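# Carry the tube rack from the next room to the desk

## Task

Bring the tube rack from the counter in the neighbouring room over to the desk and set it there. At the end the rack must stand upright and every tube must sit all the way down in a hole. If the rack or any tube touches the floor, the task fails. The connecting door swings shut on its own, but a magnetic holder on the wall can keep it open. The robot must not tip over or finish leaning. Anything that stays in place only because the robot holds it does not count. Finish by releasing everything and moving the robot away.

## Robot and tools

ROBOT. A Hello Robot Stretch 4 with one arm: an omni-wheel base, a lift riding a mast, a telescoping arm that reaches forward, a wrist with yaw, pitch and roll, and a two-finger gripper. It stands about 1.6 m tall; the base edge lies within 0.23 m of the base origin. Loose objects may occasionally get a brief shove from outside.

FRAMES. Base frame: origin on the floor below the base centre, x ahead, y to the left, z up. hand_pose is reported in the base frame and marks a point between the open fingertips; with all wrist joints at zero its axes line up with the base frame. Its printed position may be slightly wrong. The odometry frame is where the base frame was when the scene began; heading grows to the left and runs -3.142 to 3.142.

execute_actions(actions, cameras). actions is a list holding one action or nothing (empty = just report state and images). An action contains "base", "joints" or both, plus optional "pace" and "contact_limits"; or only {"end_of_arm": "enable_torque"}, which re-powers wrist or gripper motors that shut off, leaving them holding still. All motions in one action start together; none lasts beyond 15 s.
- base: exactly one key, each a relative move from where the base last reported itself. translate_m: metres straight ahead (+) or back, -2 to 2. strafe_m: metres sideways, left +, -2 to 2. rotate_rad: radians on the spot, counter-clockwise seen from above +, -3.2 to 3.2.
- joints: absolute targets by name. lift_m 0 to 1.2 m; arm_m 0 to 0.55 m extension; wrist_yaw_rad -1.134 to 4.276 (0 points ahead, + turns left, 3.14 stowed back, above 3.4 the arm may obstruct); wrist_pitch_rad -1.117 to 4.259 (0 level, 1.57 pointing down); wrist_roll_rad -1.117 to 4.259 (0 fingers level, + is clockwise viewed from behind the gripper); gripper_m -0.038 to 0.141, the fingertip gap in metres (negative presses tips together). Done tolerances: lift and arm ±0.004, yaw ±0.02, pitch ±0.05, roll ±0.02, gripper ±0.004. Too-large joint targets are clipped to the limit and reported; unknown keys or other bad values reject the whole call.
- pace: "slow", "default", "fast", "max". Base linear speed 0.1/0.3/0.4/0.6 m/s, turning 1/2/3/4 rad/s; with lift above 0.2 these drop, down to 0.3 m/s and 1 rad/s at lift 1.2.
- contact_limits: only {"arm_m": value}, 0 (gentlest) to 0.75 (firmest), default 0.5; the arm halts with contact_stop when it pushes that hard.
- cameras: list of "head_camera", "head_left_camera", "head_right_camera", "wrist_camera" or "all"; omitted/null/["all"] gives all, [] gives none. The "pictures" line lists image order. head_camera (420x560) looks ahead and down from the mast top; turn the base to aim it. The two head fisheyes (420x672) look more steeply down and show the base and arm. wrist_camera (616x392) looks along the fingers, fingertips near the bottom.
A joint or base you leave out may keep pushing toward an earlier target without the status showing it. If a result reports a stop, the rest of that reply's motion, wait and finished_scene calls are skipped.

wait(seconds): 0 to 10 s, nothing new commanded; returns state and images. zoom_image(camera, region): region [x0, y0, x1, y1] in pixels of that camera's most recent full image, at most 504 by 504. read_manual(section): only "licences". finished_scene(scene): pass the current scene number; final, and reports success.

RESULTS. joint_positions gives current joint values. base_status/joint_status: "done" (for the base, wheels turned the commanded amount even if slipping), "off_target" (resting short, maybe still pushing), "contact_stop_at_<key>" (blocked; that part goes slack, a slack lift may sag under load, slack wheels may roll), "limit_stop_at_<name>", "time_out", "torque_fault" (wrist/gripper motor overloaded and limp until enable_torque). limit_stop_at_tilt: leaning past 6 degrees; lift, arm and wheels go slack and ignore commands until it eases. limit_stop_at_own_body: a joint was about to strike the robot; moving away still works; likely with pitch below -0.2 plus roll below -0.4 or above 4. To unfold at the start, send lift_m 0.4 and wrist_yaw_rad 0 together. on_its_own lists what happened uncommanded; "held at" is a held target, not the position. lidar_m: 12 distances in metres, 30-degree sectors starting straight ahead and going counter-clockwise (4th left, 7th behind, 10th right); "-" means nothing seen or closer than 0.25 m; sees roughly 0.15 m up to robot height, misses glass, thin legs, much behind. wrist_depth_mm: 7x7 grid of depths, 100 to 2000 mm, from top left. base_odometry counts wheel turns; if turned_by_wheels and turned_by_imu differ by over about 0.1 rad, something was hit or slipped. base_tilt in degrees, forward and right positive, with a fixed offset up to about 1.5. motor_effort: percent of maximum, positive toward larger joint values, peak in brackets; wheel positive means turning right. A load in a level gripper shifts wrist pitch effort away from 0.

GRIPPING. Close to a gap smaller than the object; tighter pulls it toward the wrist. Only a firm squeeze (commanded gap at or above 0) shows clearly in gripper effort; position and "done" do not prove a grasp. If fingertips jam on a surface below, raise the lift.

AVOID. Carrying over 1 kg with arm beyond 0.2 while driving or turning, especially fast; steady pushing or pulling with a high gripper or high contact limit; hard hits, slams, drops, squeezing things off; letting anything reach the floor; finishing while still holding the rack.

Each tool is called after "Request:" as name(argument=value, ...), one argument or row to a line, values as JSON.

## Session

Request:
execute_actions(
  actions=[],
  cameras=["head_camera","head_left_camera","wrist_camera"],
)

Scene clock: 0.00 s.
base_odometry: x=+0.000 y=+0.000 heading=+0.000 (m, m, rad; odometry frame)
turned_by_wheels: +0.000 (rad since the last result)
turned_by_imu: +0.000 (rad since the last result)
base_tilt: forward=-0.2 right=+0.3 (deg)
lidar_m: 2.91 2.40 0.90 0.84 0.89 0.85 0.80 0.85 0.84 0.81 0.84 1.14
base_status: not commanded
joint_positions: lift_m=+0.217 arm_m=-0.001 wrist_yaw_rad=+3.155 wrist_pitch_rad=-0.011 wrist_roll_rad=-0.018 gripper_m=+0.057
joint_status: not commanded
motor_effort: lift_m=+20 arm_m=+0 wrist_yaw_rad=-2 wrist_pitch_rad=-5 wrist_roll_rad=+2 gripper_m=-5 wheel_0=-1 wheel_1=+1 wheel_2=+0 (%)
hand_pose: x=-0.1194 y=+0.0836 z=+0.3984 quat_wxyz=(-0.007, +0.006, -0.009, +1.000) (m; base frame)
wrist_depth_mm: - 133 917 917 917 904 904 / - 114 139 917 917 931 917 / - 121 154 931 931 931 931 / 138 137 931 946 931 931 931 / 222 960 946 946 946 946 931 / 220 960 215 946 931 946 946 / 223 866 946 - 891 820 842
pictures: head_camera, head_left_camera, wrist_camera
camera_calibration (this result's frames):
wrist_camera: T_world_to_cam=[[0.00585439, 0.999675, -0.0248103, -0.0764862], [0.0457431, -0.0250525, -0.998639, 0.446992], [-0.998936, 0.00471152, -0.0458749, 0.127072], [0, 0, 0, 1]] pos_world=[0.106937, 0.0870609, 0.450315]
Images, in order (width x height): head_camera 420x560, head_left_camera 420x672, wrist_camera 616x392.

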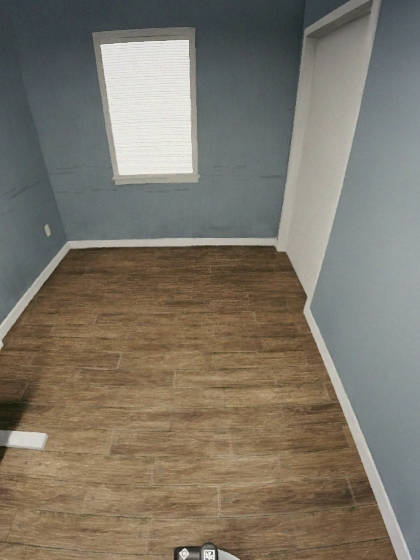

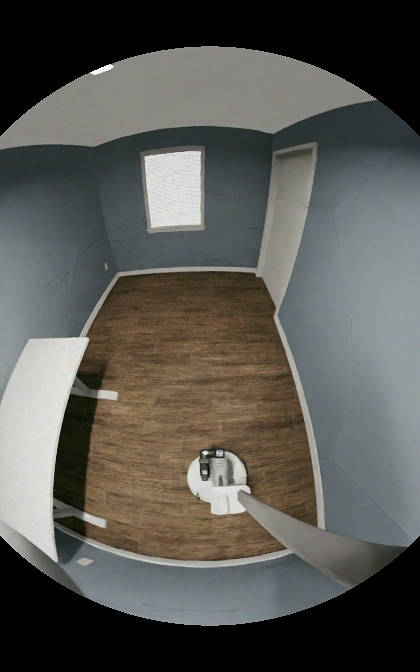

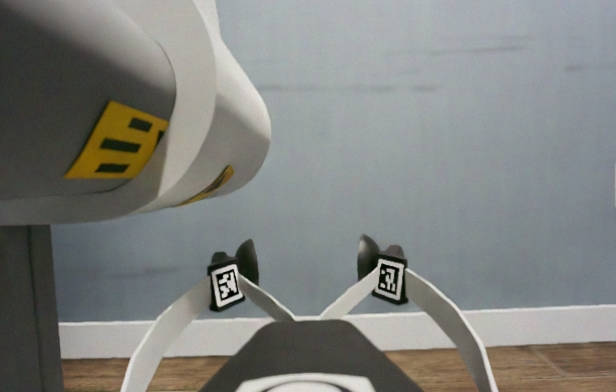

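Request:
execute_actions(
  actions=[
    {"base":{"rotate_rad":0.1}},
  ],
  cameras=[],
)

Request:
execute_actions(
  actions=[
    {"base":{"translate_m":2},"pace":"fast"},
  ],
  cameras=[],
)

Request:
execute_actions(
  actions=[
    {"base":{"rotate_rad":-1.58}},
  ],
  cameras=[],
)

Request:
execute_actions(
  actions=[
    {"base":{"strafe_m":0.27}},
  ],
  cameras=["head_camera"],
)

Scene clock: 4.77 s.
base_odometry: x=+0.000 y=+0.000 heading=+0.099 (m, m, rad; odometry frame)
turned_by_wheels: +0.099 (rad since the last result)
turned_by_imu: +0.100 (rad since the last result)
base_tilt: forward=-0.1 right=+0.2 (deg)
lidar_m: 2.88 1.15 0.87 0.87 0.92 0.81 0.80 0.87 0.84 0.81 0.86 1.32
base_status: done
joint_positions: lift_m=+0.217 arm_m=-0.001 wrist_yaw_rad=+3.155 wrist_pitch_rad=-0.011 wrist_roll_rad=-0.018 gripper_m=+0.057
joint_status: not commanded
motor_effort: lift_m=+20(20) arm_m=+0(0) wrist_yaw_rad=-2(3) wrist_pitch_rad=-4(7) wrist_roll_rad=+3(4) gripper_m=-4(3) wheel_0=-5(7) wheel_1=-3(5) wheel_2=-3(8) (%)
hand_pose: x=-0.1194 y=+0.0836 z=+0.3984 quat_wxyz=(-0.007, +0.006, -0.009, +1.000) (m; base frame)
wrist_depth_mm: - 133 917 917 891 878 842 / - 114 139 931 891 878 854 / - 121 154 917 904 878 866 / 138 137 946 917 917 891 866 / 222 991 960 946 904 891 878 / 220 1008 214 931 904 891 878 / 223 854 946 - 891 820 842
pictures: none
No camera images: the call's "cameras" was empty. Leave "cameras" out to get every camera's image.

Scene clock: 11.07 s.
base_odometry: x=+1.990 y=+0.199 heading=+0.100 (m, m, rad; odometry frame)
turned_by_wheels: +0.001 (rad since the last result)
turned_by_imu: -0.006 (rad since the last result)
base_tilt: forward=-0.3 right=+0.3 (deg)
lidar_m: 0.86 0.95 1.43 1.47 1.57 1.35 2.78 1.33 1.02 1.06 1.14 0.92
base_status: done
joint_positions: lift_m=+0.217 arm_m=-0.001 wrist_yaw_rad=+3.155 wrist_pitch_rad=-0.011 wrist_roll_rad=-0.018 gripper_m=+0.057
joint_status: not commanded
motor_effort: lift_m=+20(20) arm_m=+0(0) wrist_yaw_rad=-2(2) wrist_pitch_rad=-6(7) wrist_roll_rad=+2(3) gripper_m=-5(2) wheel_0=+2(8) wheel_1=+2(8) wheel_2=+3(13) (%)
hand_pose: x=-0.1194 y=+0.0836 z=+0.3984 quat_wxyz=(-0.007, +0.006, -0.009, +1.000) (m; base frame)
wrist_depth_mm: - 133 - - - - - / - 114 139 - - - 1464 / - 121 154 - - - - / 138 137 - - - - - / 222 1808 - - 1808 - 1921 / 220 1336 215 1160 1042 1205 1160 / 223 866 960 - 891 820 831
pictures: none
No camera images: the call's "cameras" was empty. Leave "cameras" out to get every camera's image.

Scene clock: 13.13 s.
base_odometry: x=+1.990 y=+0.199 heading=-1.480 (m, m, rad; odometry frame)
turned_by_wheels: -1.579 (rad since the last result)
turned_by_imu: -1.561 (rad since the last result)
base_tilt: forward=-0.2 right=+0.3 (deg)
lidar_m: 1.05 1.16 0.94 0.86 0.96 1.45 1.47 1.57 1.38 2.80 1.35 1.00
base_status: done
joint_positions: lift_m=+0.217 arm_m=-0.001 wrist_yaw_rad=+3.155 wrist_pitch_rad=-0.011 wrist_roll_rad=-0.018 gripper_m=+0.057
joint_status: not commanded
motor_effort: lift_m=+20(20) arm_m=+0(0) wrist_yaw_rad=-3(2) wrist_pitch_rad=-8(6) wrist_roll_rad=+4(3) gripper_m=-2(5) wheel_0=+3(11) wheel_1=+3(7) wheel_2=+3(6) (%)
hand_pose: x=-0.1194 y=+0.0836 z=+0.3984 quat_wxyz=(-0.007, +0.006, -0.009, +1.000) (m; base frame)
wrist_depth_mm: - 132 1576 1576 1537 1537 1397 / - 114 139 1618 1576 1537 1366 / - 121 154 1618 1537 1537 1397 / 138 137 1618 1618 1576 1576 1430 / 222 1708 1661 1661 1576 1537 1397 / 220 1336 215 1160 1060 1182 1160 / 222 866 960 - 904 820 831
pictures: none
No camera images: the call's "cameras" was empty. Leave "cameras" out to get every camera's image.

Scene clock: 15.37 s.
base_odometry: x=+2.259 y=+0.223 heading=-1.480 (m, m, rad; odometry frame)
turned_by_wheels: +0.000 (rad since the last result)
turned_by_imu: +0.000 (rad since the last result)
base_tilt: forward=-0.2 right=+0.2 (deg)
lidar_m: 1.07 0.88 0.64 0.59 0.66 0.96 1.45 1.58 1.61 3.07 1.35 1.11
base_status: done
joint_positions: lift_m=+0.217 arm_m=-0.001 wrist_yaw_rad=+3.155 wrist_pitch_rad=-0.011 wrist_roll_rad=-0.018 gripper_m=+0.057
joint_status: not commanded
motor_effort: lift_m=+20(20) arm_m=+0(0) wrist_yaw_rad=-2(2) wrist_pitch_rad=-7(6) wrist_roll_rad=+3(3) gripper_m=-4(5) wheel_0=-2(9) wheel_1=+1(10) wheel_2=+1(2) (%)
hand_pose: x=-0.1194 y=+0.0836 z=+0.3984 quat_wxyz=(-0.007, +0.006, -0.009, +1.000) (m; base frame)
wrist_depth_mm: - 133 1576 1537 1537 1499 931 / - 114 139 1576 1537 1499 960 / - 121 154 1576 1576 1537 960 / 138 137 1618 1576 1537 1537 976 / 222 1708 1661 1618 1537 1537 976 / 219 1336 214 1160 1060 1182 976 / 222 866 960 - 891 809 842
pictures: head_camera
Images, in order (width x height): head_camera 420x560.

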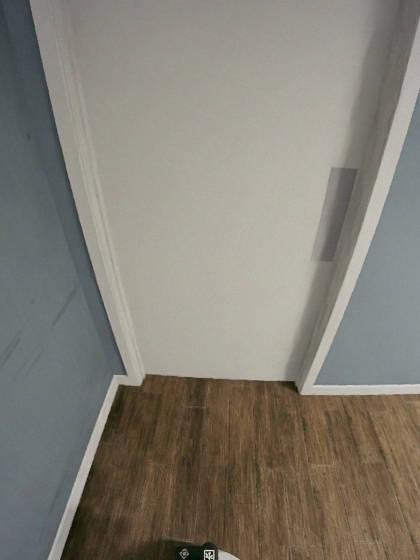

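Request:
execute_actions(
  actions=[
    {"base":{"strafe_m":-0.08}},
  ],
  cameras=[],
)

Request:
execute_actions(
  actions=[
    {"base":{"translate_m":0.75}},
  ],
  cameras=[],
)

Request:
execute_actions(
  actions=[
    {"base":{"translate_m":0.55},"pace":"slow"},
  ],
  cameras=[],
)

Request:
execute_actions(
  actions=[
    {"base":{"translate_m":0.5},"pace":"slow"},
  ],
  cameras=[],
)

Request:
execute_actions(
  actions=[
    {"base":{"strafe_m":0.35},"pace":"slow"},
  ],
  cameras=[],
)

Scene clock: 21.73 s.
base_odometry: x=+2.179 y=+0.216 heading=-1.480 (m, m, rad; odometry frame)
turned_by_wheels: +0.000 (rad since the last result)
turned_by_imu: +0.002 (rad since the last result)
base_tilt: forward=-0.1 right=+0.3 (deg)
lidar_m: 1.08 0.98 0.74 0.68 0.76 1.16 1.45 1.55 1.52 3.00 1.35 1.08
base_status: done
joint_positions: lift_m=+0.217 arm_m=-0.001 wrist_yaw_rad=+3.155 wrist_pitch_rad=-0.011 wrist_roll_rad=-0.018 gripper_m=+0.057
joint_status: not commanded
motor_effort: lift_m=+20(20) arm_m=+0(0) wrist_yaw_rad=-3(3) wrist_pitch_rad=-5(7) wrist_roll_rad=+4(3) gripper_m=-3(3) wheel_0=+2(11) wheel_1=-1(13) wheel_2=+0(2) (%)
hand_pose: x=-0.1194 y=+0.0836 z=+0.3984 quat_wxyz=(-0.007, +0.006, -0.009, +1.000) (m; base frame)
wrist_depth_mm: - 132 1576 1618 1537 1499 1078 / - 114 139 1576 1537 1499 1098 / - 121 154 1576 1537 1499 1078 / 138 137 1618 1618 1537 1537 1098 / 221 1661 1618 1618 1576 1537 1118 / 219 1336 215 1138 1060 1182 1060 / 223 866 960 - 878 809 831
pictures: none
No camera images: the call's "cameras" was empty. Leave "cameras" out to get every camera's image.

Scene clock: 25.70 s.
base_odometry: x=+2.248 y=-0.531 heading=-1.479 (m, m, rad; odometry frame)
turned_by_wheels: +0.000 (rad since the last result)
turned_by_imu: -0.001 (rad since the last result)
base_tilt: forward=-0.2 right=+0.2 (deg)
lidar_m: 0.33 0.35 0.53 0.66 0.71 1.04 2.21 2.05 2.23 0.90 0.47 0.36
base_status: done
joint_positions: lift_m=+0.217 arm_m=-0.001 wrist_yaw_rad=+3.155 wrist_pitch_rad=-0.011 wrist_roll_rad=-0.018 gripper_m=+0.057
joint_status: not commanded
motor_effort: lift_m=+20(20) arm_m=+0(0) wrist_yaw_rad=-3(3) wrist_pitch_rad=-6(6) wrist_roll_rad=+2(3) gripper_m=-2(5) wheel_0=+2(7) wheel_1=+1(6) wheel_2=-1(11) (%)
hand_pose: x=-0.1194 y=+0.0836 z=+0.3984 quat_wxyz=(-0.007, +0.006, -0.009, +1.000) (m; base frame)
wrist_depth_mm: - 132 - - - 1464 946 / - 114 139 - - 1537 991 / - 121 154 - - 1576 991 / 138 137 - - - 1618 1008 / 222 - - - 1863 1618 1008 / 220 1336 214 1160 1060 1205 991 / 223 866 960 - 891 820 842
pictures: none
No camera images: the call's "cameras" was empty. Leave "cameras" out to get every camera's image.

Scene clock: 31.33 s.
base_odometry: x=+2.291 y=-0.736 heading=-1.523 (m, m, rad; odometry frame)
turned_by_wheels: -0.044 (rad since the last result)
turned_by_imu: +0.085 (rad since the last result)
base_tilt: forward=-0.1 right=+0.1 (deg)
lidar_m: - 0.25 0.35 0.58 0.65 1.01 2.37 2.23 2.88 0.50 0.26 0.25
base_status: translate_m contact_stop (by the wheels' count: +0.208 of +0.550)
joint_positions: lift_m=+0.217 arm_m=-0.001 wrist_yaw_rad=+3.155 wrist_pitch_rad=-0.012 wrist_roll_rad=-0.018 gripper_m=+0.057
joint_status: not commanded
on_its_own: the wheels are slack since a contact_stop
motor_effort: lift_m=+20(20) arm_m=+0(0) wrist_yaw_rad=-2(1) wrist_pitch_rad=-4(7) wrist_roll_rad=+3(3) gripper_m=-5(4) wheel_0=+0(31) wheel_1=+0(26) wheel_2=+0(35) (%)
hand_pose: x=-0.1194 y=+0.0836 z=+0.3984 quat_wxyz=(-0.007, +0.006, -0.009, +1.000) (m; base frame)
wrist_depth_mm: - 133 - - - 1708 931 / - 115 139 - - 1708 991 / - 121 154 - - 1708 1008 / 138 137 - - - 1756 1008 / 222 - - - 1808 1618 1025 / 220 1336 214 1138 1042 1205 1008 / 224 854 960 - 891 809 831
pictures: none
No camera images: the call's "cameras" was empty. Leave "cameras" out to get every camera's image.

not run: a stop came earlier in this reply.

not run: a stop came earlier in this reply.

Probably hit the right jamb.

Request:
execute_actions(
  actions=[
    {"base":{"strafe_m":0.1},"pace":"slow"},
  ],
  cameras=[],
)

Request:
execute_actions(
  actions=[
    {"base":{"rotate_rad":-0.08}},
  ],
  cameras=[],
)

Request:
execute_actions(
  actions=[
    {"base":{"translate_m":0.4},"pace":"slow"},
  ],
  cameras=["head_left_camera"],
)

Scene clock: 38.23 s.
base_odometry: x=+2.391 y=-0.731 heading=-1.523 (m, m, rad; odometry frame)
turned_by_wheels: +0.000 (rad since the last result)
turned_by_imu: +0.002 (rad since the last result)
base_tilt: forward=-0.2 right=+0.3 (deg)
lidar_m: - 0.25 0.34 0.47 0.56 0.86 2.35 2.32 2.78 0.55 0.26 0.25
base_status: done
joint_positions: lift_m=+0.217 arm_m=-0.001 wrist_yaw_rad=+3.155 wrist_pitch_rad=-0.012 wrist_roll_rad=-0.018 gripper_m=+0.057
joint_status: not commanded
motor_effort: lift_m=+20(20) arm_m=+0(0) wrist_yaw_rad=-2(2) wrist_pitch_rad=-5(7) wrist_roll_rad=+3(3) gripper_m=-3(3) wheel_0=-5(6) wheel_1=+3(7) wheel_2=+0(0) (%)
hand_pose: x=-0.1194 y=+0.0836 z=+0.3984 quat_wxyz=(-0.007, +0.006, -0.009, +1.000) (m; base frame)
wrist_depth_mm: - 132 - - - 1336 778 / - 115 139 - - 1366 798 / - 121 154 - - 1397 820 / 138 137 - - - 1430 820 / 221 - - - 1863 1430 831 / 220 1336 214 1160 1060 1098 820 / 223 854 960 - 904 809 778
pictures: none
No camera images: the call's "cameras" was empty. Leave "cameras" out to get every camera's image.

Scene clock: 38.93 s.
base_odometry: x=+2.391 y=-0.731 heading=-1.603 (m, m, rad; odometry frame)
turned_by_wheels: -0.079 (rad since the last result)
turned_by_imu: -0.078 (rad since the last result)
base_tilt: forward=-0.1 right=+0.2 (deg)
lidar_m: - 0.25 0.33 0.48 0.55 0.81 2.33 2.31 2.43 0.63 0.29 0.25
base_status: done
joint_positions: lift_m=+0.217 arm_m=-0.001 wrist_yaw_rad=+3.155 wrist_pitch_rad=-0.012 wrist_roll_rad=-0.018 gripper_m=+0.057
joint_status: not commanded
motor_effort: lift_m=+20(20) arm_m=+0(0) wrist_yaw_rad=-2(2) wrist_pitch_rad=-5(5) wrist_roll_rad=+3(3) gripper_m=-4(3) wheel_0=+3(7) wheel_1=+1(3) wheel_2=+3(6) (%)
hand_pose: x=-0.1194 y=+0.0836 z=+0.3984 quat_wxyz=(-0.007, +0.006, -0.009, +1.000) (m; base frame)
wrist_depth_mm: - 133 - - - 1042 715 / - 115 139 - - 1098 699 / - 121 154 - - 1118 707 / 138 137 - - - 1138 707 / 222 - - - 1756 1160 715 / 220 1336 215 1160 1060 1025 715 / 222 866 976 - 891 820 715
pictures: none
No camera images: the call's "cameras" was empty. Leave "cameras" out to get every camera's image.

Scene clock: 40.23 s.
base_odometry: x=+2.391 y=-0.749 heading=-1.628 (m, m, rad; odometry frame)
turned_by_wheels: -0.025 (rad since the last result)
turned_by_imu: -0.020 (rad since the last result)
base_tilt: forward=-0.2 right=+0.1 (deg)
lidar_m: - 0.25 0.30 0.47 0.53 0.79 2.36 2.28 2.46 0.64 0.25 0.25
base_status: translate_m contact_stop (by the wheels' count: +0.018 of +0.400)
joint_positions: lift_m=+0.217 arm_m=-0.001 wrist_yaw_rad=+3.155 wrist_pitch_rad=-0.012 wrist_roll_rad=-0.018 gripper_m=+0.057
joint_status: not commanded
on_its_own: the wheels are slack since a contact_stop
motor_effort: lift_m=+20(20) arm_m=+0(0) wrist_yaw_rad=-1(1) wrist_pitch_rad=-5(5) wrist_roll_rad=+2(2) gripper_m=-3(4) wheel_0=+0(22) wheel_1=+0(24) wheel_2=+0(35) (%)
hand_pose: x=-0.1194 y=+0.0836 z=+0.3984 quat_wxyz=(-0.007, +0.006, -0.009, +1.000) (m; base frame)
wrist_depth_mm: - 132 - - - 976 683 / - 114 139 - - 1060 676 / - 121 154 - - 1042 676 / 138 137 - - - 1060 683 / 222 - - - 1661 1098 683 / 220 1336 215 1160 1042 976 691 / 223 866 960 - 891 820 691
pictures: head_left_camera
Images, in order (width x height): head_left_camera 420x672.

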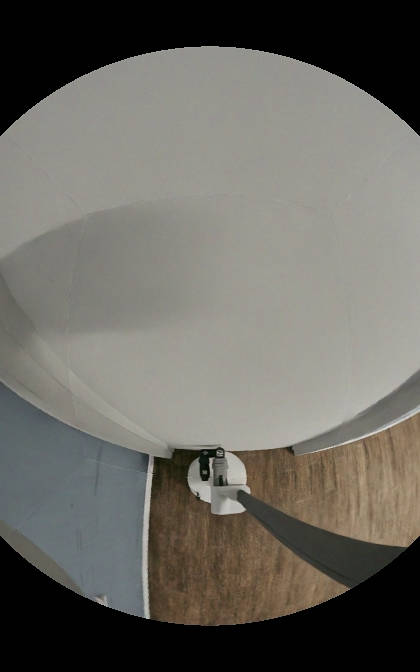

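Request:
execute_actions(
  actions=[
    {"base":{"strafe_m":-0.27},"pace":"slow"},
  ],
  cameras=[],
)

Request:
execute_actions(
  actions=[
    {"base":{"translate_m":0.4},"pace":"slow"},
  ],
  cameras=["head_left_camera","head_camera"],
)

Scene clock: 48.87 s.
base_odometry: x=+2.122 y=-0.733 heading=-1.627 (m, m, rad; odometry frame)
turned_by_wheels: +0.001 (rad since the last result)
turned_by_imu: +0.097 (rad since the last result)
base_tilt: forward=-0.2 right=+0.2 (deg)
lidar_m: - 0.25 0.31 0.71 0.82 1.21 2.35 2.11 2.80 0.42 0.25 0.25
base_status: done
joint_positions: lift_m=+0.217 arm_m=-0.001 wrist_yaw_rad=+3.155 wrist_pitch_rad=-0.012 wrist_roll_rad=-0.018 gripper_m=+0.057
joint_status: not commanded
motor_effort: lift_m=+20(20) arm_m=+0(0) wrist_yaw_rad=-2(2) wrist_pitch_rad=-5(6) wrist_roll_rad=+3(3) gripper_m=-3(3) wheel_0=+24(26) wheel_1=+2(5) wheel_2=-15(15) (%)
hand_pose: x=-0.1194 y=+0.0836 z=+0.3984 quat_wxyz=(-0.007, +0.006, -0.009, +1.000) (m; base frame)
wrist_depth_mm: - 132 - - - - 1182 / - 115 139 - - - 1229 / - 121 154 - - - 1255 / 138 137 - - - - 1255 / 222 - - - 1863 1808 1281 / 220 1308 215 1138 1060 1182 1118 / 223 866 960 - 891 809 831
pictures: none
No camera images: the call's "cameras" was empty. Leave "cameras" out to get every camera's image.

Scene clock: 57.07 s.
base_odometry: x=+2.168 y=-0.878 heading=-1.742 (m, m, rad; odometry frame)
turned_by_wheels: -0.115 (rad since the last result)
turned_by_imu: +0.206 (rad since the last result)
base_tilt: forward=-0.1 right=+0.2 (deg)
lidar_m: 0.27 0.25 0.44 0.60 0.74 1.43 2.39 2.26 3.14 0.35 0.25 -
base_status: translate_m contact_stop (by the wheels' count: +0.139 of +0.400)
joint_positions: lift_m=+0.217 arm_m=-0.001 wrist_yaw_rad=+3.155 wrist_pitch_rad=-0.011 wrist_roll_rad=-0.018 gripper_m=+0.057
joint_status: not commanded
on_its_own: the wheels are slack since a contact_stop
motor_effort: lift_m=+20(21) arm_m=+0(0) wrist_yaw_rad=-3(2) wrist_pitch_rad=-6(7) wrist_roll_rad=+4(3) gripper_m=-4(5) wheel_0=+0(33) wheel_1=+0(28) wheel_2=+0(36) (%)
hand_pose: x=-0.1194 y=+0.0836 z=+0.3984 quat_wxyz=(-0.007, +0.006, -0.009, +1.000) (m; base frame)
wrist_depth_mm: - 133 - - - - 1661 / - 114 139 - - - 1708 / - 121 154 - - - 1708 / 138 137 - - - - 1756 / 222 - - - 1863 - 1618 / 220 1366 215 1160 1060 1205 1160 / 222 866 960 - 904 809 831
pictures: head_camera, head_left_camera
Images, in order (width x height): head_camera 420x560, head_left_camera 420x672.

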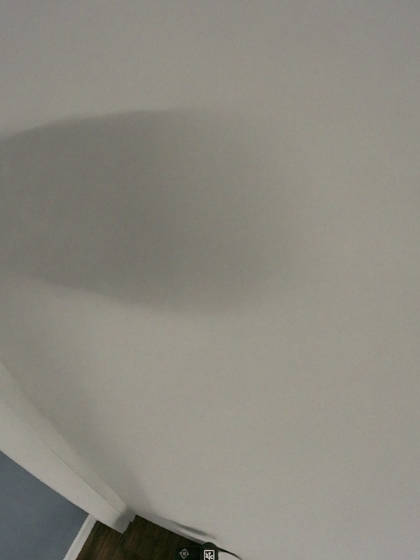

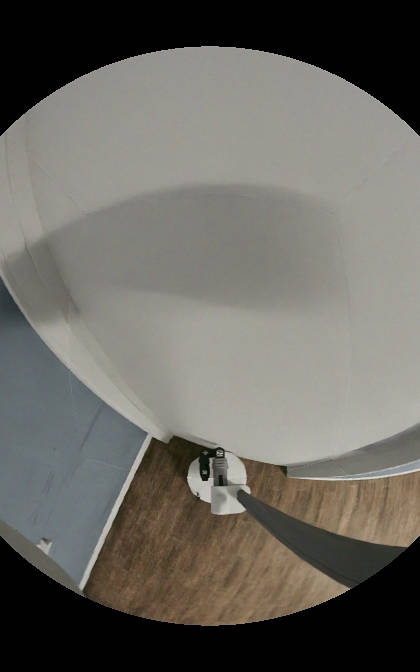

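Request:
execute_actions(
  actions=[
    {"base":{"translate_m":-0.3}},
  ],
  cameras=[],
)

Request:
execute_actions(
  actions=[
    {"base":{"rotate_rad":-0.3}},
  ],
  cameras=[],
)

Request:
execute_actions(
  actions=[
    {"base":{"strafe_m":-0.2}},
  ],
  cameras=["head_camera"],
)

Scene clock: 63.50 s.
base_odometry: x=+2.219 y=-0.583 heading=-1.742 (m, m, rad; odometry frame)
turned_by_wheels: +0.000 (rad since the last result)
turned_by_imu: +0.003 (rad since the last result)
base_tilt: forward=-0.2 right=+0.2 (deg)
lidar_m: 0.47 0.57 0.68 0.69 0.83 1.71 2.11 1.92 3.03 0.70 0.53 0.45
base_status: done
joint_positions: lift_m=+0.217 arm_m=-0.001 wrist_yaw_rad=+3.155 wrist_pitch_rad=-0.011 wrist_roll_rad=-0.018 gripper_m=+0.057
joint_status: not commanded
motor_effort: lift_m=+20(20) arm_m=+0(0) wrist_yaw_rad=-3(2) wrist_pitch_rad=-6(7) wrist_roll_rad=+3(3) gripper_m=-3(2) wheel_0=-3(6) wheel_1=-1(5) wheel_2=+2(11) (%)
hand_pose: x=-0.1194 y=+0.0836 z=+0.3984 quat_wxyz=(-0.007, +0.006, -0.009, +1.000) (m; base frame)
wrist_depth_mm: - 133 - - - 1983 1808 / - 114 139 - - 1921 1863 / - 121 154 - - 1921 1863 / 138 137 - - - 1983 1863 / 221 - - - 1863 1921 1756 / 220 1336 215 1160 1042 1205 1160 / 223 854 960 - 891 820 842
pictures: none
No camera images: the call's "cameras" was empty. Leave "cameras" out to get every camera's image.

Scene clock: 64.57 s.
base_odometry: x=+2.219 y=-0.583 heading=-2.041 (m, m, rad; odometry frame)
turned_by_wheels: -0.299 (rad since the last result)
turned_by_imu: -0.295 (rad since the last result)
base_tilt: forward=-0.1 right=+0.2 (deg)
lidar_m: 0.44 0.50 0.66 0.67 0.74 1.03 2.09 1.92 2.05 1.32 0.59 0.48
base_status: done
joint_positions: lift_m=+0.217 arm_m=-0.001 wrist_yaw_rad=+3.155 wrist_pitch_rad=-0.011 wrist_roll_rad=-0.018 gripper_m=+0.057
joint_status: not commanded
motor_effort: lift_m=+20(20) arm_m=+0(0) wrist_yaw_rad=-3(2) wrist_pitch_rad=-6(7) wrist_roll_rad=+3(3) gripper_m=-5(3) wheel_0=+5(9) wheel_1=+4(13) wheel_2=+3(9) (%)
hand_pose: x=-0.1194 y=+0.0836 z=+0.3984 quat_wxyz=(-0.007, +0.006, -0.009, +1.000) (m; base frame)
wrist_depth_mm: - 133 - - - 1499 960 / - 114 139 - - 1537 991 / - 121 153 - - 1537 1008 / 138 137 - - - 1537 1008 / 222 - - - 1808 1576 1008 / 220 1366 215 1160 1060 1205 1008 / 223 866 960 - 891 820 842
pictures: none
No camera images: the call's "cameras" was empty. Leave "cameras" out to get every camera's image.

Scene clock: 66.50 s.
base_odometry: x=+2.041 y=-0.492 heading=-2.041 (m, m, rad; odometry frame)
turned_by_wheels: +0.000 (rad since the last result)
turned_by_imu: +0.002 (rad since the last result)
base_tilt: forward=-0.2 right=+0.1 (deg)
lidar_m: 0.43 0.47 0.67 0.88 0.96 1.35 2.10 1.84 2.09 1.28 0.53 0.42
base_status: done
joint_positions: lift_m=+0.217 arm_m=-0.001 wrist_yaw_rad=+3.155 wrist_pitch_rad=-0.011 wrist_roll_rad=-0.018 gripper_m=+0.057
joint_status: not commanded
motor_effort: lift_m=+20(20) arm_m=+0(0) wrist_yaw_rad=-2(2) wrist_pitch_rad=-6(8) wrist_roll_rad=+3(2) gripper_m=-4(4) wheel_0=+3(12) wheel_1=+0(14) wheel_2=+1(4) (%)
hand_pose: x=-0.1194 y=+0.0836 z=+0.3984 quat_wxyz=(-0.007, +0.006, -0.009, +1.000) (m; base frame)
wrist_depth_mm: - 133 - - - 1983 1281 / - 114 139 - - - 1281 / - 121 154 - - - 1336 / 138 137 - - - - 1308 / 222 - - - 1863 1808 1336 / 220 1336 215 1160 1060 1205 1138 / 223 854 946 - 904 809 842
pictures: head_camera
Images, in order (width x height): head_camera 420x560.

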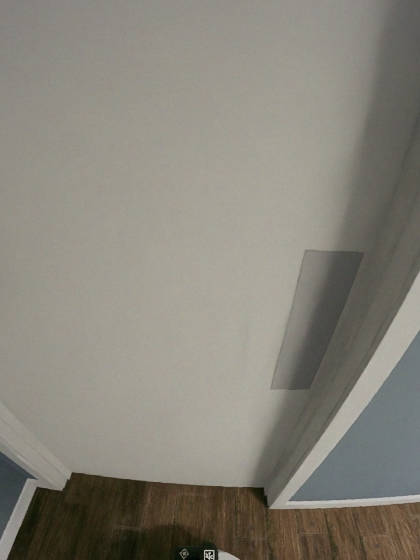

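Request:
execute_actions(
  actions=[
    {"base":{"strafe_m":-0.07},"joints":{"lift_m":0.4}},
  ],
  cameras=[],
)

Request:
execute_actions(
  actions=[
    {"joints":{"arm_m":0.55},"pace":"slow","contact_limits":{"arm_m":0.7}},
  ],
  cameras=["head_camera"],
)

Scene clock: 71.47 s.
base_odometry: x=+1.979 y=-0.460 heading=-2.041 (m, m, rad; odometry frame)
turned_by_wheels: +0.000 (rad since the last result)
turned_by_imu: +0.003 (rad since the last result)
base_tilt: forward=-0.3 right=+0.1 (deg)
lidar_m: 0.43 0.46 0.68 0.94 1.02 1.39 2.10 1.76 2.09 1.26 0.52 0.39
base_status: done
joint_positions: lift_m=+0.400 arm_m=-0.001 wrist_yaw_rad=+3.155 wrist_pitch_rad=-0.011 wrist_roll_rad=-0.018 gripper_m=+0.057
joint_status: all done
motor_effort: lift_m=+23(26) arm_m=+0(0) wrist_yaw_rad=-2(2) wrist_pitch_rad=-6(6) wrist_roll_rad=+3(2) gripper_m=-4(4) wheel_0=+4(12) wheel_1=+0(14) wheel_2=+1(0) (%)
hand_pose: x=-0.1194 y=+0.0836 z=+0.5813 quat_wxyz=(-0.007, +0.006, -0.009, +1.000) (m; base frame)
wrist_depth_mm: - 133 - - - - 1397 / - 115 139 - - - 1430 / - 121 154 - - - 1397 / 138 137 - - - - 1464 / 221 - - - - - 1464 / 220 1921 215 1661 1499 1708 1397 / 223 1205 1366 - 1255 1138 1160
pictures: none
No camera images: the call's "cameras" was empty. Leave "cameras" out to get every camera's image.

Scene clock: 78.23 s.
base_odometry: x=+1.979 y=-0.460 heading=-2.041 (m, m, rad; odometry frame)
turned_by_wheels: -0.001 (rad since the last result)
turned_by_imu: +0.046 (rad since the last result)
base_tilt: forward=-0.2 right=+0.4 (deg)
lidar_m: 0.71 0.71 0.85 0.93 1.01 1.49 2.09 1.77 2.15 1.15 0.50 0.43
base_status: not commanded
joint_positions: lift_m=+0.400 arm_m=+0.546 wrist_yaw_rad=+3.174 wrist_pitch_rad=-0.011 wrist_roll_rad=-0.018 gripper_m=+0.057
joint_status: arm_m off_target (ended at +0.546, target +0.550)
on_its_own: wrist_yaw_rad is at rest, and its effort (-59) is outside its rest range (-13 to +13)
motor_effort: lift_m=+20(23) arm_m=+20(23) wrist_yaw_rad=-59(63) wrist_pitch_rad=-8(7) wrist_roll_rad=+3(3) gripper_m=-1(1) wheel_0=+3(4) wheel_1=+9(10) wheel_2=-16(19) (%)
contact_limits: arm_m 0.7
hand_pose: x=+0.4254 y=+0.0779 z=+0.5814 quat_wxyz=(-0.016, +0.006, -0.009, +1.000) (m; base frame)
wrist_depth_mm: - 108 - - - - 1464 / - 108 707 - - - 1464 / 105 111 218 - - - 1464 / 112 - 768 - - - 1499 / - - - - - - 1537 / 1921 1863 215 1618 1499 1661 1464 / 1281 1229 1281 - 1255 1138 1182
pictures: head_camera
Images, in order (width x height): head_camera 420x560.

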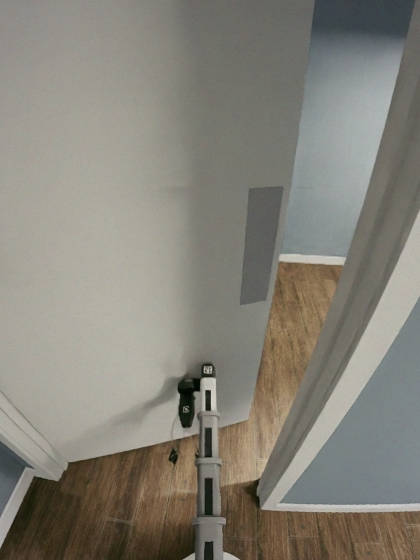

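Request:
execute_actions(
  actions=[
    {"base":{"strafe_m":0.13},"pace":"slow"},
  ],
  cameras=[],
)

Request:
execute_actions(
  actions=[
    {"base":{"translate_m":0.5},"joints":{"arm_m":0.1},"pace":"slow"},
  ],
  cameras=["head_camera","head_left_camera"],
)

Scene clock: 84.07 s.
base_odometry: x=+2.094 y=-0.518 heading=-2.043 (m, m, rad; odometry frame)
turned_by_wheels: -0.001 (rad since the last result)
turned_by_imu: -0.111 (rad since the last result)
base_tilt: forward=-0.1 right=+0.2 (deg)
lidar_m: 0.70 0.69 0.76 0.85 0.88 1.19 2.11 1.84 1.95 1.60 0.53 0.46
base_status: done
joint_positions: lift_m=+0.400 arm_m=+0.546 wrist_yaw_rad=+3.173 wrist_pitch_rad=-0.011 wrist_roll_rad=-0.018 gripper_m=+0.057
joint_status: not commanded
on_its_own: wrist_yaw_rad is at rest, and its effort (-55) is outside its rest range (-13 to +13)
motor_effort: lift_m=+20(20) arm_m=+19(20) wrist_yaw_rad=-55(63) wrist_pitch_rad=-7(7) wrist_roll_rad=+2(2) gripper_m=-4(6) wheel_0=-6(9) wheel_1=+9(15) wheel_2=-21(22) (%)
hand_pose: x=+0.4258 y=+0.0783 z=+0.5814 quat_wxyz=(-0.016, +0.006, -0.009, +1.000) (m; base frame)
wrist_depth_mm: - 108 - - - 1708 1160 / - 108 715 - - 1756 1138 / 105 111 220 - - 1756 1160 / 112 - 768 - - 1756 1182 / - - - - - 1863 1205 / 1921 1921 214 1618 1464 1576 1205 / 1308 1205 1281 - 1255 1138 1118
pictures: none
No camera images: the call's "cameras" was empty. Leave "cameras" out to get every camera's image.

Scene clock: 90.33 s.
base_odometry: x=+1.867 y=-0.963 heading=-2.043 (m, m, rad; odometry frame)
turned_by_wheels: +0.000 (rad since the last result)
turned_by_imu: +0.027 (rad since the last result)
base_tilt: forward=-0.2 right=+0.4 (deg)
lidar_m: 0.27 0.25 0.30 0.42 0.88 1.25 2.61 2.26 0.29 0.25 2.34 0.40
base_status: done
joint_positions: lift_m=+0.400 arm_m=+0.099 wrist_yaw_rad=+3.171 wrist_pitch_rad=-0.011 wrist_roll_rad=-0.018 gripper_m=+0.057
joint_status: all done
on_its_own: wrist_yaw_rad is at rest, and its effort (-49) is outside its rest range (-13 to +13)
motor_effort: lift_m=+20(20) arm_m=+6(19) wrist_yaw_rad=-49(60) wrist_pitch_rad=-7(8) wrist_roll_rad=+3(1) gripper_m=-4(6) wheel_0=+6(6) wheel_1=+15(14) wheel_2=-17(27) (%)
hand_pose: x=-0.0211 y=+0.0788 z=+0.5815 quat_wxyz=(-0.015, +0.006, -0.009, +1.000) (m; base frame)
wrist_depth_mm: - 101 286 - - 1756 1182 / - 102 231 - - 1808 1160 / - 103 193 - - 1808 1182 / 105 121 319 - - 1863 1205 / - 315 - - - 1863 1229 / 1808 291 215 1618 1464 1618 1229 / 1229 279 1366 - 1255 1160 1118
pictures: head_camera, head_left_camera
Images, in order (width x height): head_camera 420x560, head_left_camera 420x672.

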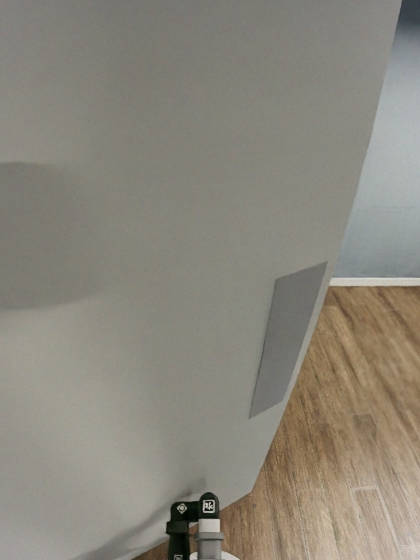

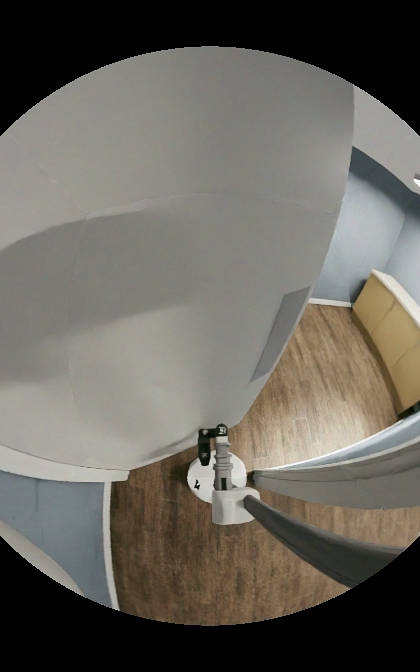

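Request:
execute_actions(
  actions=[
    {"base":{"translate_m":0.65},"joints":{"arm_m":0.0},"pace":"slow"},
  ],
  cameras=[],
)

Request:
execute_actions(
  actions=[
    {"base":{"strafe_m":0.5},"pace":"slow"},
  ],
  cameras=["head_left_camera"],
)

Scene clock: 100.57 s.
base_odometry: x=+1.572 y=-1.541 heading=-2.041 (m, m, rad; odometry frame)
turned_by_wheels: +0.001 (rad since the last result)
turned_by_imu: +0.181 (rad since the last result)
base_tilt: forward=-0.1 right=+0.2 (deg)
lidar_m: 0.25 0.25 - 0.25 0.34 1.33 3.21 0.70 1.02 2.38 1.84 1.52
base_status: done
joint_positions: lift_m=+0.400 arm_m=-0.001 wrist_yaw_rad=+3.155 wrist_pitch_rad=-0.011 wrist_roll_rad=-0.018 gripper_m=+0.057
joint_status: all done
motor_effort: lift_m=+20(20) arm_m=+4(6) wrist_yaw_rad=-4(57) wrist_pitch_rad=-5(7) wrist_roll_rad=+3(2) gripper_m=-3(3) wheel_0=+9(18) wheel_1=+13(21) wheel_2=-8(21) (%)
hand_pose: x=-0.1195 y=+0.0834 z=+0.5815 quat_wxyz=(-0.007, +0.006, -0.009, +1.000) (m; base frame)
wrist_depth_mm: - 132 - - - - 1281 / - 114 139 - - - 1336 / - 121 153 - - - 1336 / 138 137 - - - - 1366 / 222 798 - - - - 1366 / 220 788 215 1618 1499 1661 1366 / 223 798 1336 - 1255 1160 1160
pictures: none
No camera images: the call's "cameras" was empty. Leave "cameras" out to get every camera's image.

Scene clock: 105.50 s.
base_odometry: x=+1.943 y=-1.727 heading=-2.027 (m, m, rad; odometry frame)
turned_by_wheels: +0.014 (rad since the last result)
turned_by_imu: -0.020 (rad since the last result)
base_tilt: forward=-0.1 right=+0.2 (deg)
lidar_m: 0.93 0.25 0.25 - 0.25 0.30 3.14 0.94 0.96 2.75 1.95 1.58
base_status: strafe_m contact_stop (by the wheels' count: +0.414 of +0.500)
joint_positions: lift_m=+0.400 arm_m=-0.001 wrist_yaw_rad=+3.155 wrist_pitch_rad=-0.011 wrist_roll_rad=-0.018 gripper_m=+0.057
joint_status: not commanded
on_its_own: the wheels are slack since a contact_stop
motor_effort: lift_m=+20(20) arm_m=+4(4) wrist_yaw_rad=-2(1) wrist_pitch_rad=-6(7) wrist_roll_rad=+2(3) gripper_m=-2(5) wheel_0=+0(30) wheel_1=+1(36) wheel_2=+0(8) (%)
hand_pose: x=-0.1194 y=+0.0836 z=+0.5815 quat_wxyz=(-0.007, +0.006, -0.009, +1.000) (m; base frame)
wrist_depth_mm: - 132 - - - 301 204 / - 114 139 - - 306 206 / - 121 154 - - 310 208 / 138 137 - - - 315 204 / 221 - - - 535 320 206 / 220 1863 215 1661 544 293 208 / 222 1205 1366 - 1229 296 216
pictures: head_left_camera
Images, in order (width x height): head_left_camera 420x672.

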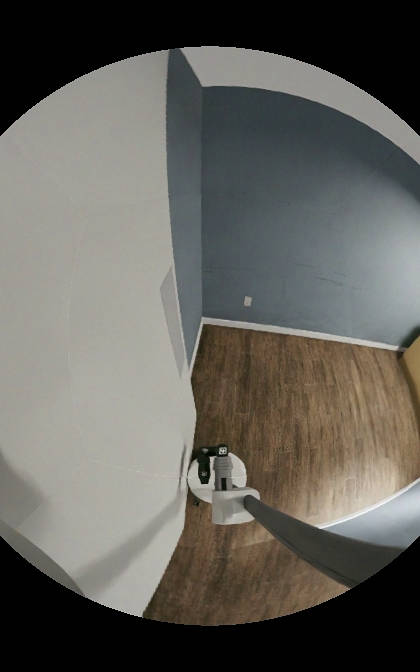

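Request:
execute_actions(
  actions=[
    {"base":{"strafe_m":-0.6}},
  ],
  cameras=[],
)

Request:
execute_actions(
  actions=[
    {"base":{"rotate_rad":-1.72},"joints":{"lift_m":0.9,"wrist_yaw_rad":0,"gripper_m":0.14}},
  ],
  cameras=["head_camera","wrist_camera"],
)

Scene clock: 114.00 s.
base_odometry: x=+1.404 y=-1.462 heading=-2.027 (m, m, rad; odometry frame)
turned_by_wheels: +0.000 (rad since the last result)
turned_by_imu: +0.005 (rad since the last result)
base_tilt: forward=-0.1 right=+0.2 (deg)
lidar_m: 1.47 1.18 0.78 0.76 0.82 1.67 0.61 0.66 1.07 2.17 1.84 1.51
base_status: done
joint_positions: lift_m=+0.400 arm_m=-0.001 wrist_yaw_rad=+3.155 wrist_pitch_rad=-0.011 wrist_roll_rad=-0.018 gripper_m=+0.057
joint_status: not commanded
motor_effort: lift_m=+20(20) arm_m=+4(4) wrist_yaw_rad=-3(2) wrist_pitch_rad=-6(4) wrist_roll_rad=+2(3) gripper_m=-4(5) wheel_0=+2(8) wheel_1=+0(9) wheel_2=+0(1) (%)
hand_pose: x=-0.1194 y=+0.0836 z=+0.5815 quat_wxyz=(-0.007, +0.006, -0.009, +1.000) (m; base frame)
wrist_depth_mm: - 132 768 - - - 1661 / - 114 139 - - - 1661 / - 121 154 - - - 1661 / 137 137 750 - - - 1756 / 222 809 759 - - - 1808 / 220 809 215 1661 1499 1661 1537 / 223 820 788 - 1255 1138 1160
pictures: none
No camera images: the call's "cameras" was empty. Leave "cameras" out to get every camera's image.

Scene clock: 116.93 s.
base_odometry: x=+1.404 y=-1.462 heading=+2.537 (m, m, rad; odometry frame)
turned_by_wheels: -1.719 (rad since the last result)
turned_by_imu: -1.699 (rad since the last result)
base_tilt: forward=-0.2 right=+0.2 (deg)
lidar_m: 2.14 2.09 1.54 1.46 1.32 0.83 0.77 0.80 1.40 3.25 0.62 0.89
base_status: done
joint_positions: lift_m=+0.900 arm_m=-0.001 wrist_yaw_rad=+0.000 wrist_pitch_rad=-0.011 wrist_roll_rad=-0.018 gripper_m=+0.140
joint_status: all done
motor_effort: lift_m=+23(25) arm_m=+4(4) wrist_yaw_rad=-4(9) wrist_pitch_rad=-4(6) wrist_roll_rad=+3(2) gripper_m=+1(4) wheel_0=+3(6) wheel_1=+4(11) wheel_2=+3(8) (%)
hand_pose: x=+0.4587 y=-0.0873 z=+1.0813 quat_wxyz=(+1.000, -0.009, -0.006, +0.000) (m; base frame)
wrist_depth_mm: - - - - - 1138 768 / - - - - - 1160 778 / - - - - - 1182 788 / - - - - - 1205 798 / - - 1983 - 1983 976 798 / - - - 161 1983 1060 809 / - - - - - 1255 820
pictures: head_camera, wrist_camera
camera_calibration (this result's frames):
wrist_camera: T_world_to_cam=[[-0.0187804, -0.999516, -0.0248099, -0.05535], [-0.0453766, 0.0256408, -0.998641, 1.14451], [0.998793, -0.017629, -0.0458362, -0.181656], [0, 0, 0, 1]] pos_world=[0.232331, -0.087872, 1.13326]
Images, in order (width x height): head_camera 420x560, wrist_camera 616x392.

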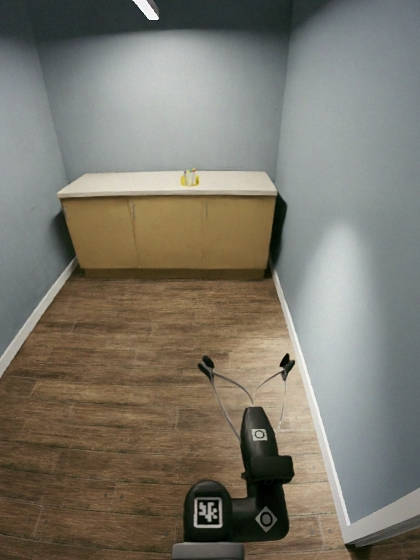

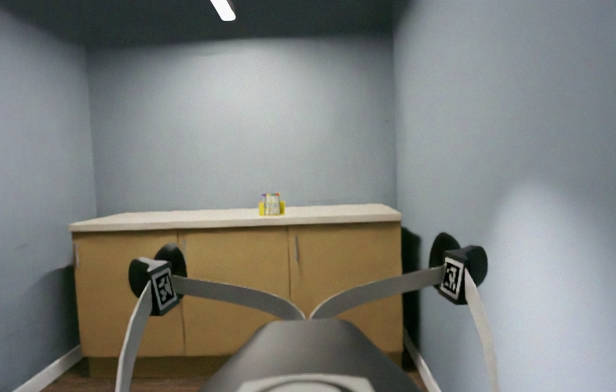

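Request:
execute_actions(
  actions=[
    {"base":{"strafe_m":0.18}},
  ],
  cameras=[],
)

Request:
execute_actions(
  actions=[
    {"base":{"translate_m":1.4}},
  ],
  cameras=["head_camera","wrist_camera"],
)

Scene clock: 121.10 s.
base_odometry: x=+1.302 y=-1.610 heading=+2.537 (m, m, rad; odometry frame)
turned_by_wheels: +0.000 (rad since the last result)
turned_by_imu: +0.001 (rad since the last result)
base_tilt: forward=+0.0 right=+0.1 (deg)
lidar_m: 2.14 1.83 1.35 1.29 1.32 0.87 0.77 0.79 1.14 0.78 0.80 1.15
base_status: done
joint_positions: lift_m=+0.900 arm_m=-0.001 wrist_yaw_rad=+0.000 wrist_pitch_rad=-0.011 wrist_roll_rad=-0.018 gripper_m=+0.140
joint_status: not commanded
motor_effort: lift_m=+23(23) arm_m=+4(4) wrist_yaw_rad=-3(4) wrist_pitch_rad=-7(7) wrist_roll_rad=+3(2) gripper_m=-1(1) wheel_0=-4(18) wheel_1=+2(10) wheel_2=+0(2) (%)
hand_pose: x=+0.4587 y=-0.0874 z=+1.0813 quat_wxyz=(+1.000, -0.009, -0.006, +0.000) (m; base frame)
wrist_depth_mm: - - - - - 1537 1025 / 1863 - - - - 1576 1042 / 1921 - - - - 1576 1042 / 1863 - - - - 1618 1078 / 1863 - - 1921 1983 1308 1078 / 1808 - - 161 1921 1430 1078 / 1921 - - - - 1661 1078
pictures: none
No camera images: the call's "cameras" was empty. Leave "cameras" out to get every camera's image.

Scene clock: 127.27 s.
base_odometry: x=+0.150 y=-0.815 heading=+2.537 (m, m, rad; odometry frame)
turned_by_wheels: +0.000 (rad since the last result)
turned_by_imu: -0.003 (rad since the last result)
base_tilt: forward=-0.1 right=+0.1 (deg)
lidar_m: 0.75 0.78 1.11 1.25 1.33 1.89 2.19 1.15 0.85 0.78 0.82 0.79
base_status: done
joint_positions: lift_m=+0.900 arm_m=-0.001 wrist_yaw_rad=+0.000 wrist_pitch_rad=-0.011 wrist_roll_rad=-0.018 gripper_m=+0.140
joint_status: not commanded
motor_effort: lift_m=+22(23) arm_m=+4(4) wrist_yaw_rad=-3(3) wrist_pitch_rad=-5(7) wrist_roll_rad=+3(2) gripper_m=+0(1) wheel_0=+4(9) wheel_1=+2(8) wheel_2=-1(9) (%)
hand_pose: x=+0.4587 y=-0.0874 z=+1.0813 quat_wxyz=(+1.000, -0.009, -0.006, +0.000) (m; base frame)
wrist_depth_mm: 1160 1138 1138 1138 1138 1138 1060 / 1182 1160 1160 1138 1160 1138 1060 / 1205 1182 1160 1160 1160 1138 1078 / 1205 1182 1182 1160 1160 1160 1098 / 1205 1160 1078 715 1008 842 960 / 661 569 564 161 559 554 564 / 597 585 591 - 580 580 574
pictures: head_camera, wrist_camera
camera_calibration (this result's frames):
wrist_camera: T_world_to_cam=[[-0.019036, -0.999511, -0.0248097, -0.0553064], [-0.0453701, 0.0256521, -0.998641, 1.14453], [0.998789, -0.0178845, -0.0458362, -0.181654], [0, 0, 0, 1]] pos_world=[0.232309, -0.0878878, 1.13328]
Images, in order (width x height): head_camera 420x560, wrist_camera 616x392.

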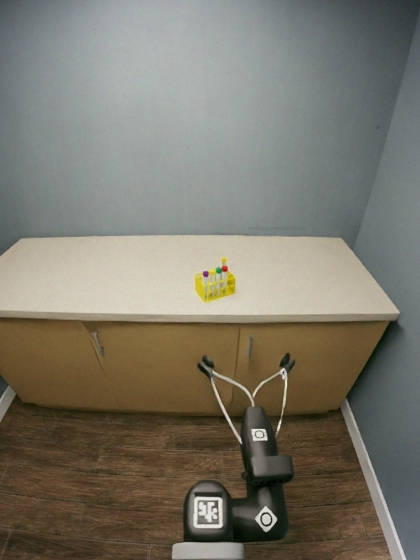

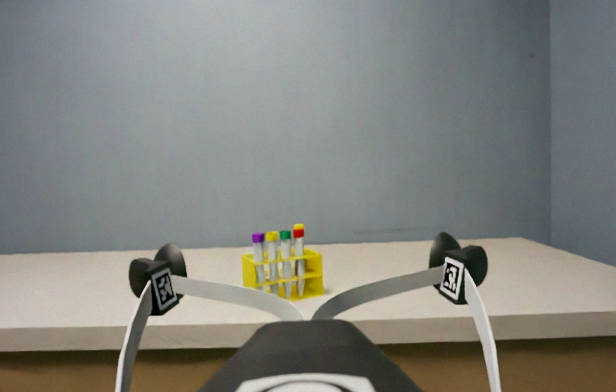

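Request:
execute_actions(
  actions=[
    {"base":{"rotate_rad":0.45}},
  ],
  cameras=[],
)

Request:
execute_actions(
  actions=[
    {"base":{"strafe_m":-0.37},"joints":{"lift_m":0.79,"arm_m":0.15}},
  ],
  cameras=["head_camera","wrist_camera"],
)

Scene clock: 133.50 s.
base_odometry: x=+0.150 y=-0.815 heading=+2.987 (m, m, rad; odometry frame)
turned_by_wheels: +0.449 (rad since the last result)
turned_by_imu: +0.446 (rad since the last result)
base_tilt: forward=-0.2 right=+0.3 (deg)
lidar_m: 0.79 1.05 1.24 1.32 1.71 2.17 1.25 0.82 0.79 0.82 0.80 0.75
base_status: done
joint_positions: lift_m=+0.900 arm_m=-0.001 wrist_yaw_rad=+0.000 wrist_pitch_rad=-0.011 wrist_roll_rad=-0.018 gripper_m=+0.140
joint_status: not commanded
motor_effort: lift_m=+22(22) arm_m=+4(4) wrist_yaw_rad=-3(3) wrist_pitch_rad=-4(5) wrist_roll_rad=+3(3) gripper_m=+4(1) wheel_0=-4(10) wheel_1=-3(4) wheel_2=-3(8) (%)
hand_pose: x=+0.4587 y=-0.0874 z=+1.0813 quat_wxyz=(+1.000, -0.009, -0.006, +0.000) (m; base frame)
wrist_depth_mm: 1182 1464 1430 1255 1118 1025 931 / 1182 1464 1430 1281 1138 1025 946 / 1182 1464 1464 1281 1138 1060 946 / 1182 1464 1464 1308 1160 1042 946 / 1138 1138 1118 1060 991 535 661 / 1078 820 699 161 549 530 549 / 1118 854 768 - 554 504 462
pictures: none
No camera images: the call's "cameras" was empty. Leave "cameras" out to get every camera's image.

Scene clock: 136.07 s.
base_odometry: x=+0.207 y=-0.450 heading=+2.987 (m, m, rad; odometry frame)
turned_by_wheels: +0.000 (rad since the last result)
turned_by_imu: +0.002 (rad since the last result)
base_tilt: forward=-0.1 right=+0.2 (deg)
lidar_m: 0.62 0.83 1.60 1.65 2.20 2.33 0.73 0.49 0.45 0.47 0.64 0.58
base_status: done
joint_positions: lift_m=+0.790 arm_m=+0.149 wrist_yaw_rad=+0.000 wrist_pitch_rad=-0.012 wrist_roll_rad=-0.018 gripper_m=+0.140
joint_status: all done
motor_effort: lift_m=+18(21) arm_m=+7(7) wrist_yaw_rad=-3(3) wrist_pitch_rad=-7(8) wrist_roll_rad=+3(3) gripper_m=-1(1) wheel_0=+2(12) wheel_1=+0(11) wheel_2=+0(1) (%)
hand_pose: x=+0.6082 y=-0.0874 z=+0.9717 quat_wxyz=(+1.000, -0.009, -0.006, +0.000) (m; base frame)
wrist_depth_mm: 1308 1205 1060 931 831 741 691 / 1366 1255 1060 931 842 759 691 / 1397 1255 1078 946 842 768 699 / 1397 1255 392 439 854 768 707 / 597 569 402 394 500 415 462 / 452 351 303 161 271 263 281 / 480 389 347 - 235 219 204
pictures: head_camera, wrist_camera
camera_calibration (this result's frames):
wrist_camera: T_world_to_cam=[[-0.0190892, -0.99951, -0.0248101, -0.0551616], [-0.0453534, 0.0256547, -0.998642, 1.04185], [0.998789, -0.017938, -0.0458209, -0.336055], [0, 0, 0, 1]] pos_world=[0.381847, -0.0878912, 1.02367]
Images, in order (width x height): head_camera 420x560, wrist_camera 616x392.

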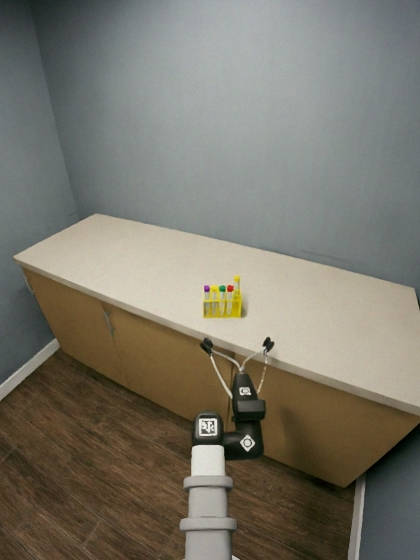

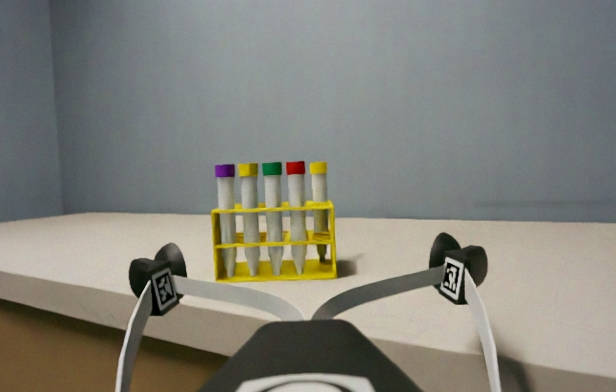

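Request:
execute_actions(
  actions=[
    {"base":{"strafe_m":0.035},"joints":{"lift_m":0.795,"arm_m":0.29},"pace":"slow"},
  ],
  cameras=["wrist_camera"],
)

Scene clock: 143.23 s.
base_odometry: x=+0.201 y=-0.484 heading=+2.987 (m, m, rad; odometry frame)
turned_by_wheels: +0.000 (rad since the last result)
turned_by_imu: +0.002 (rad since the last result)
base_tilt: forward=-0.1 right=+0.1 (deg)
lidar_m: 0.65 0.83 1.57 1.63 2.12 2.30 0.75 0.53 0.50 0.51 0.62 0.59
base_status: done
joint_positions: lift_m=+0.795 arm_m=+0.289 wrist_yaw_rad=+0.000 wrist_pitch_rad=-0.012 wrist_roll_rad=-0.018 gripper_m=+0.140
joint_status: all done
motor_effort: lift_m=+23(25) arm_m=+7(8) wrist_yaw_rad=-3(3) wrist_pitch_rad=-6(6) wrist_roll_rad=+3(3) gripper_m=-1(1) wheel_0=-6(12) wheel_1=+3(10) wheel_2=+0(1) (%)
hand_pose: x=+0.7482 y=-0.0874 z=+0.9763 quat_wxyz=(+1.000, -0.009, -0.006, +0.000) (m; base frame)
wrist_depth_mm: 1255 1060 917 809 732 654 603 / 1255 1098 931 831 732 661 603 / 1255 1098 946 820 741 668 609 / 1255 1118 917 245 723 676 621 / 615 585 252 248 291 433 477 / 336 281 256 161 260 273 291 / 244 227 239 - 222 212 208
pictures: wrist_camera
camera_calibration (this result's frames):
wrist_camera: T_world_to_cam=[[-0.0191027, -0.99951, -0.0248101, -0.0523705], [-0.0453531, 0.0256553, -0.998642, 1.05275], [0.998788, -0.0179515, -0.045821, -0.475644], [0, 0, 0, 1]] pos_world=[0.521813, -0.087892, 1.02823]
Images, in order (width x height): wrist_camera 616x392.

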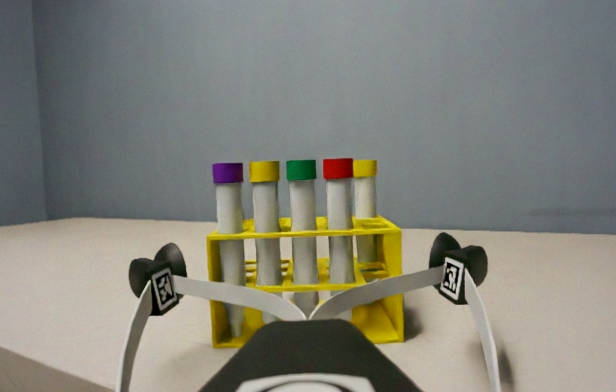

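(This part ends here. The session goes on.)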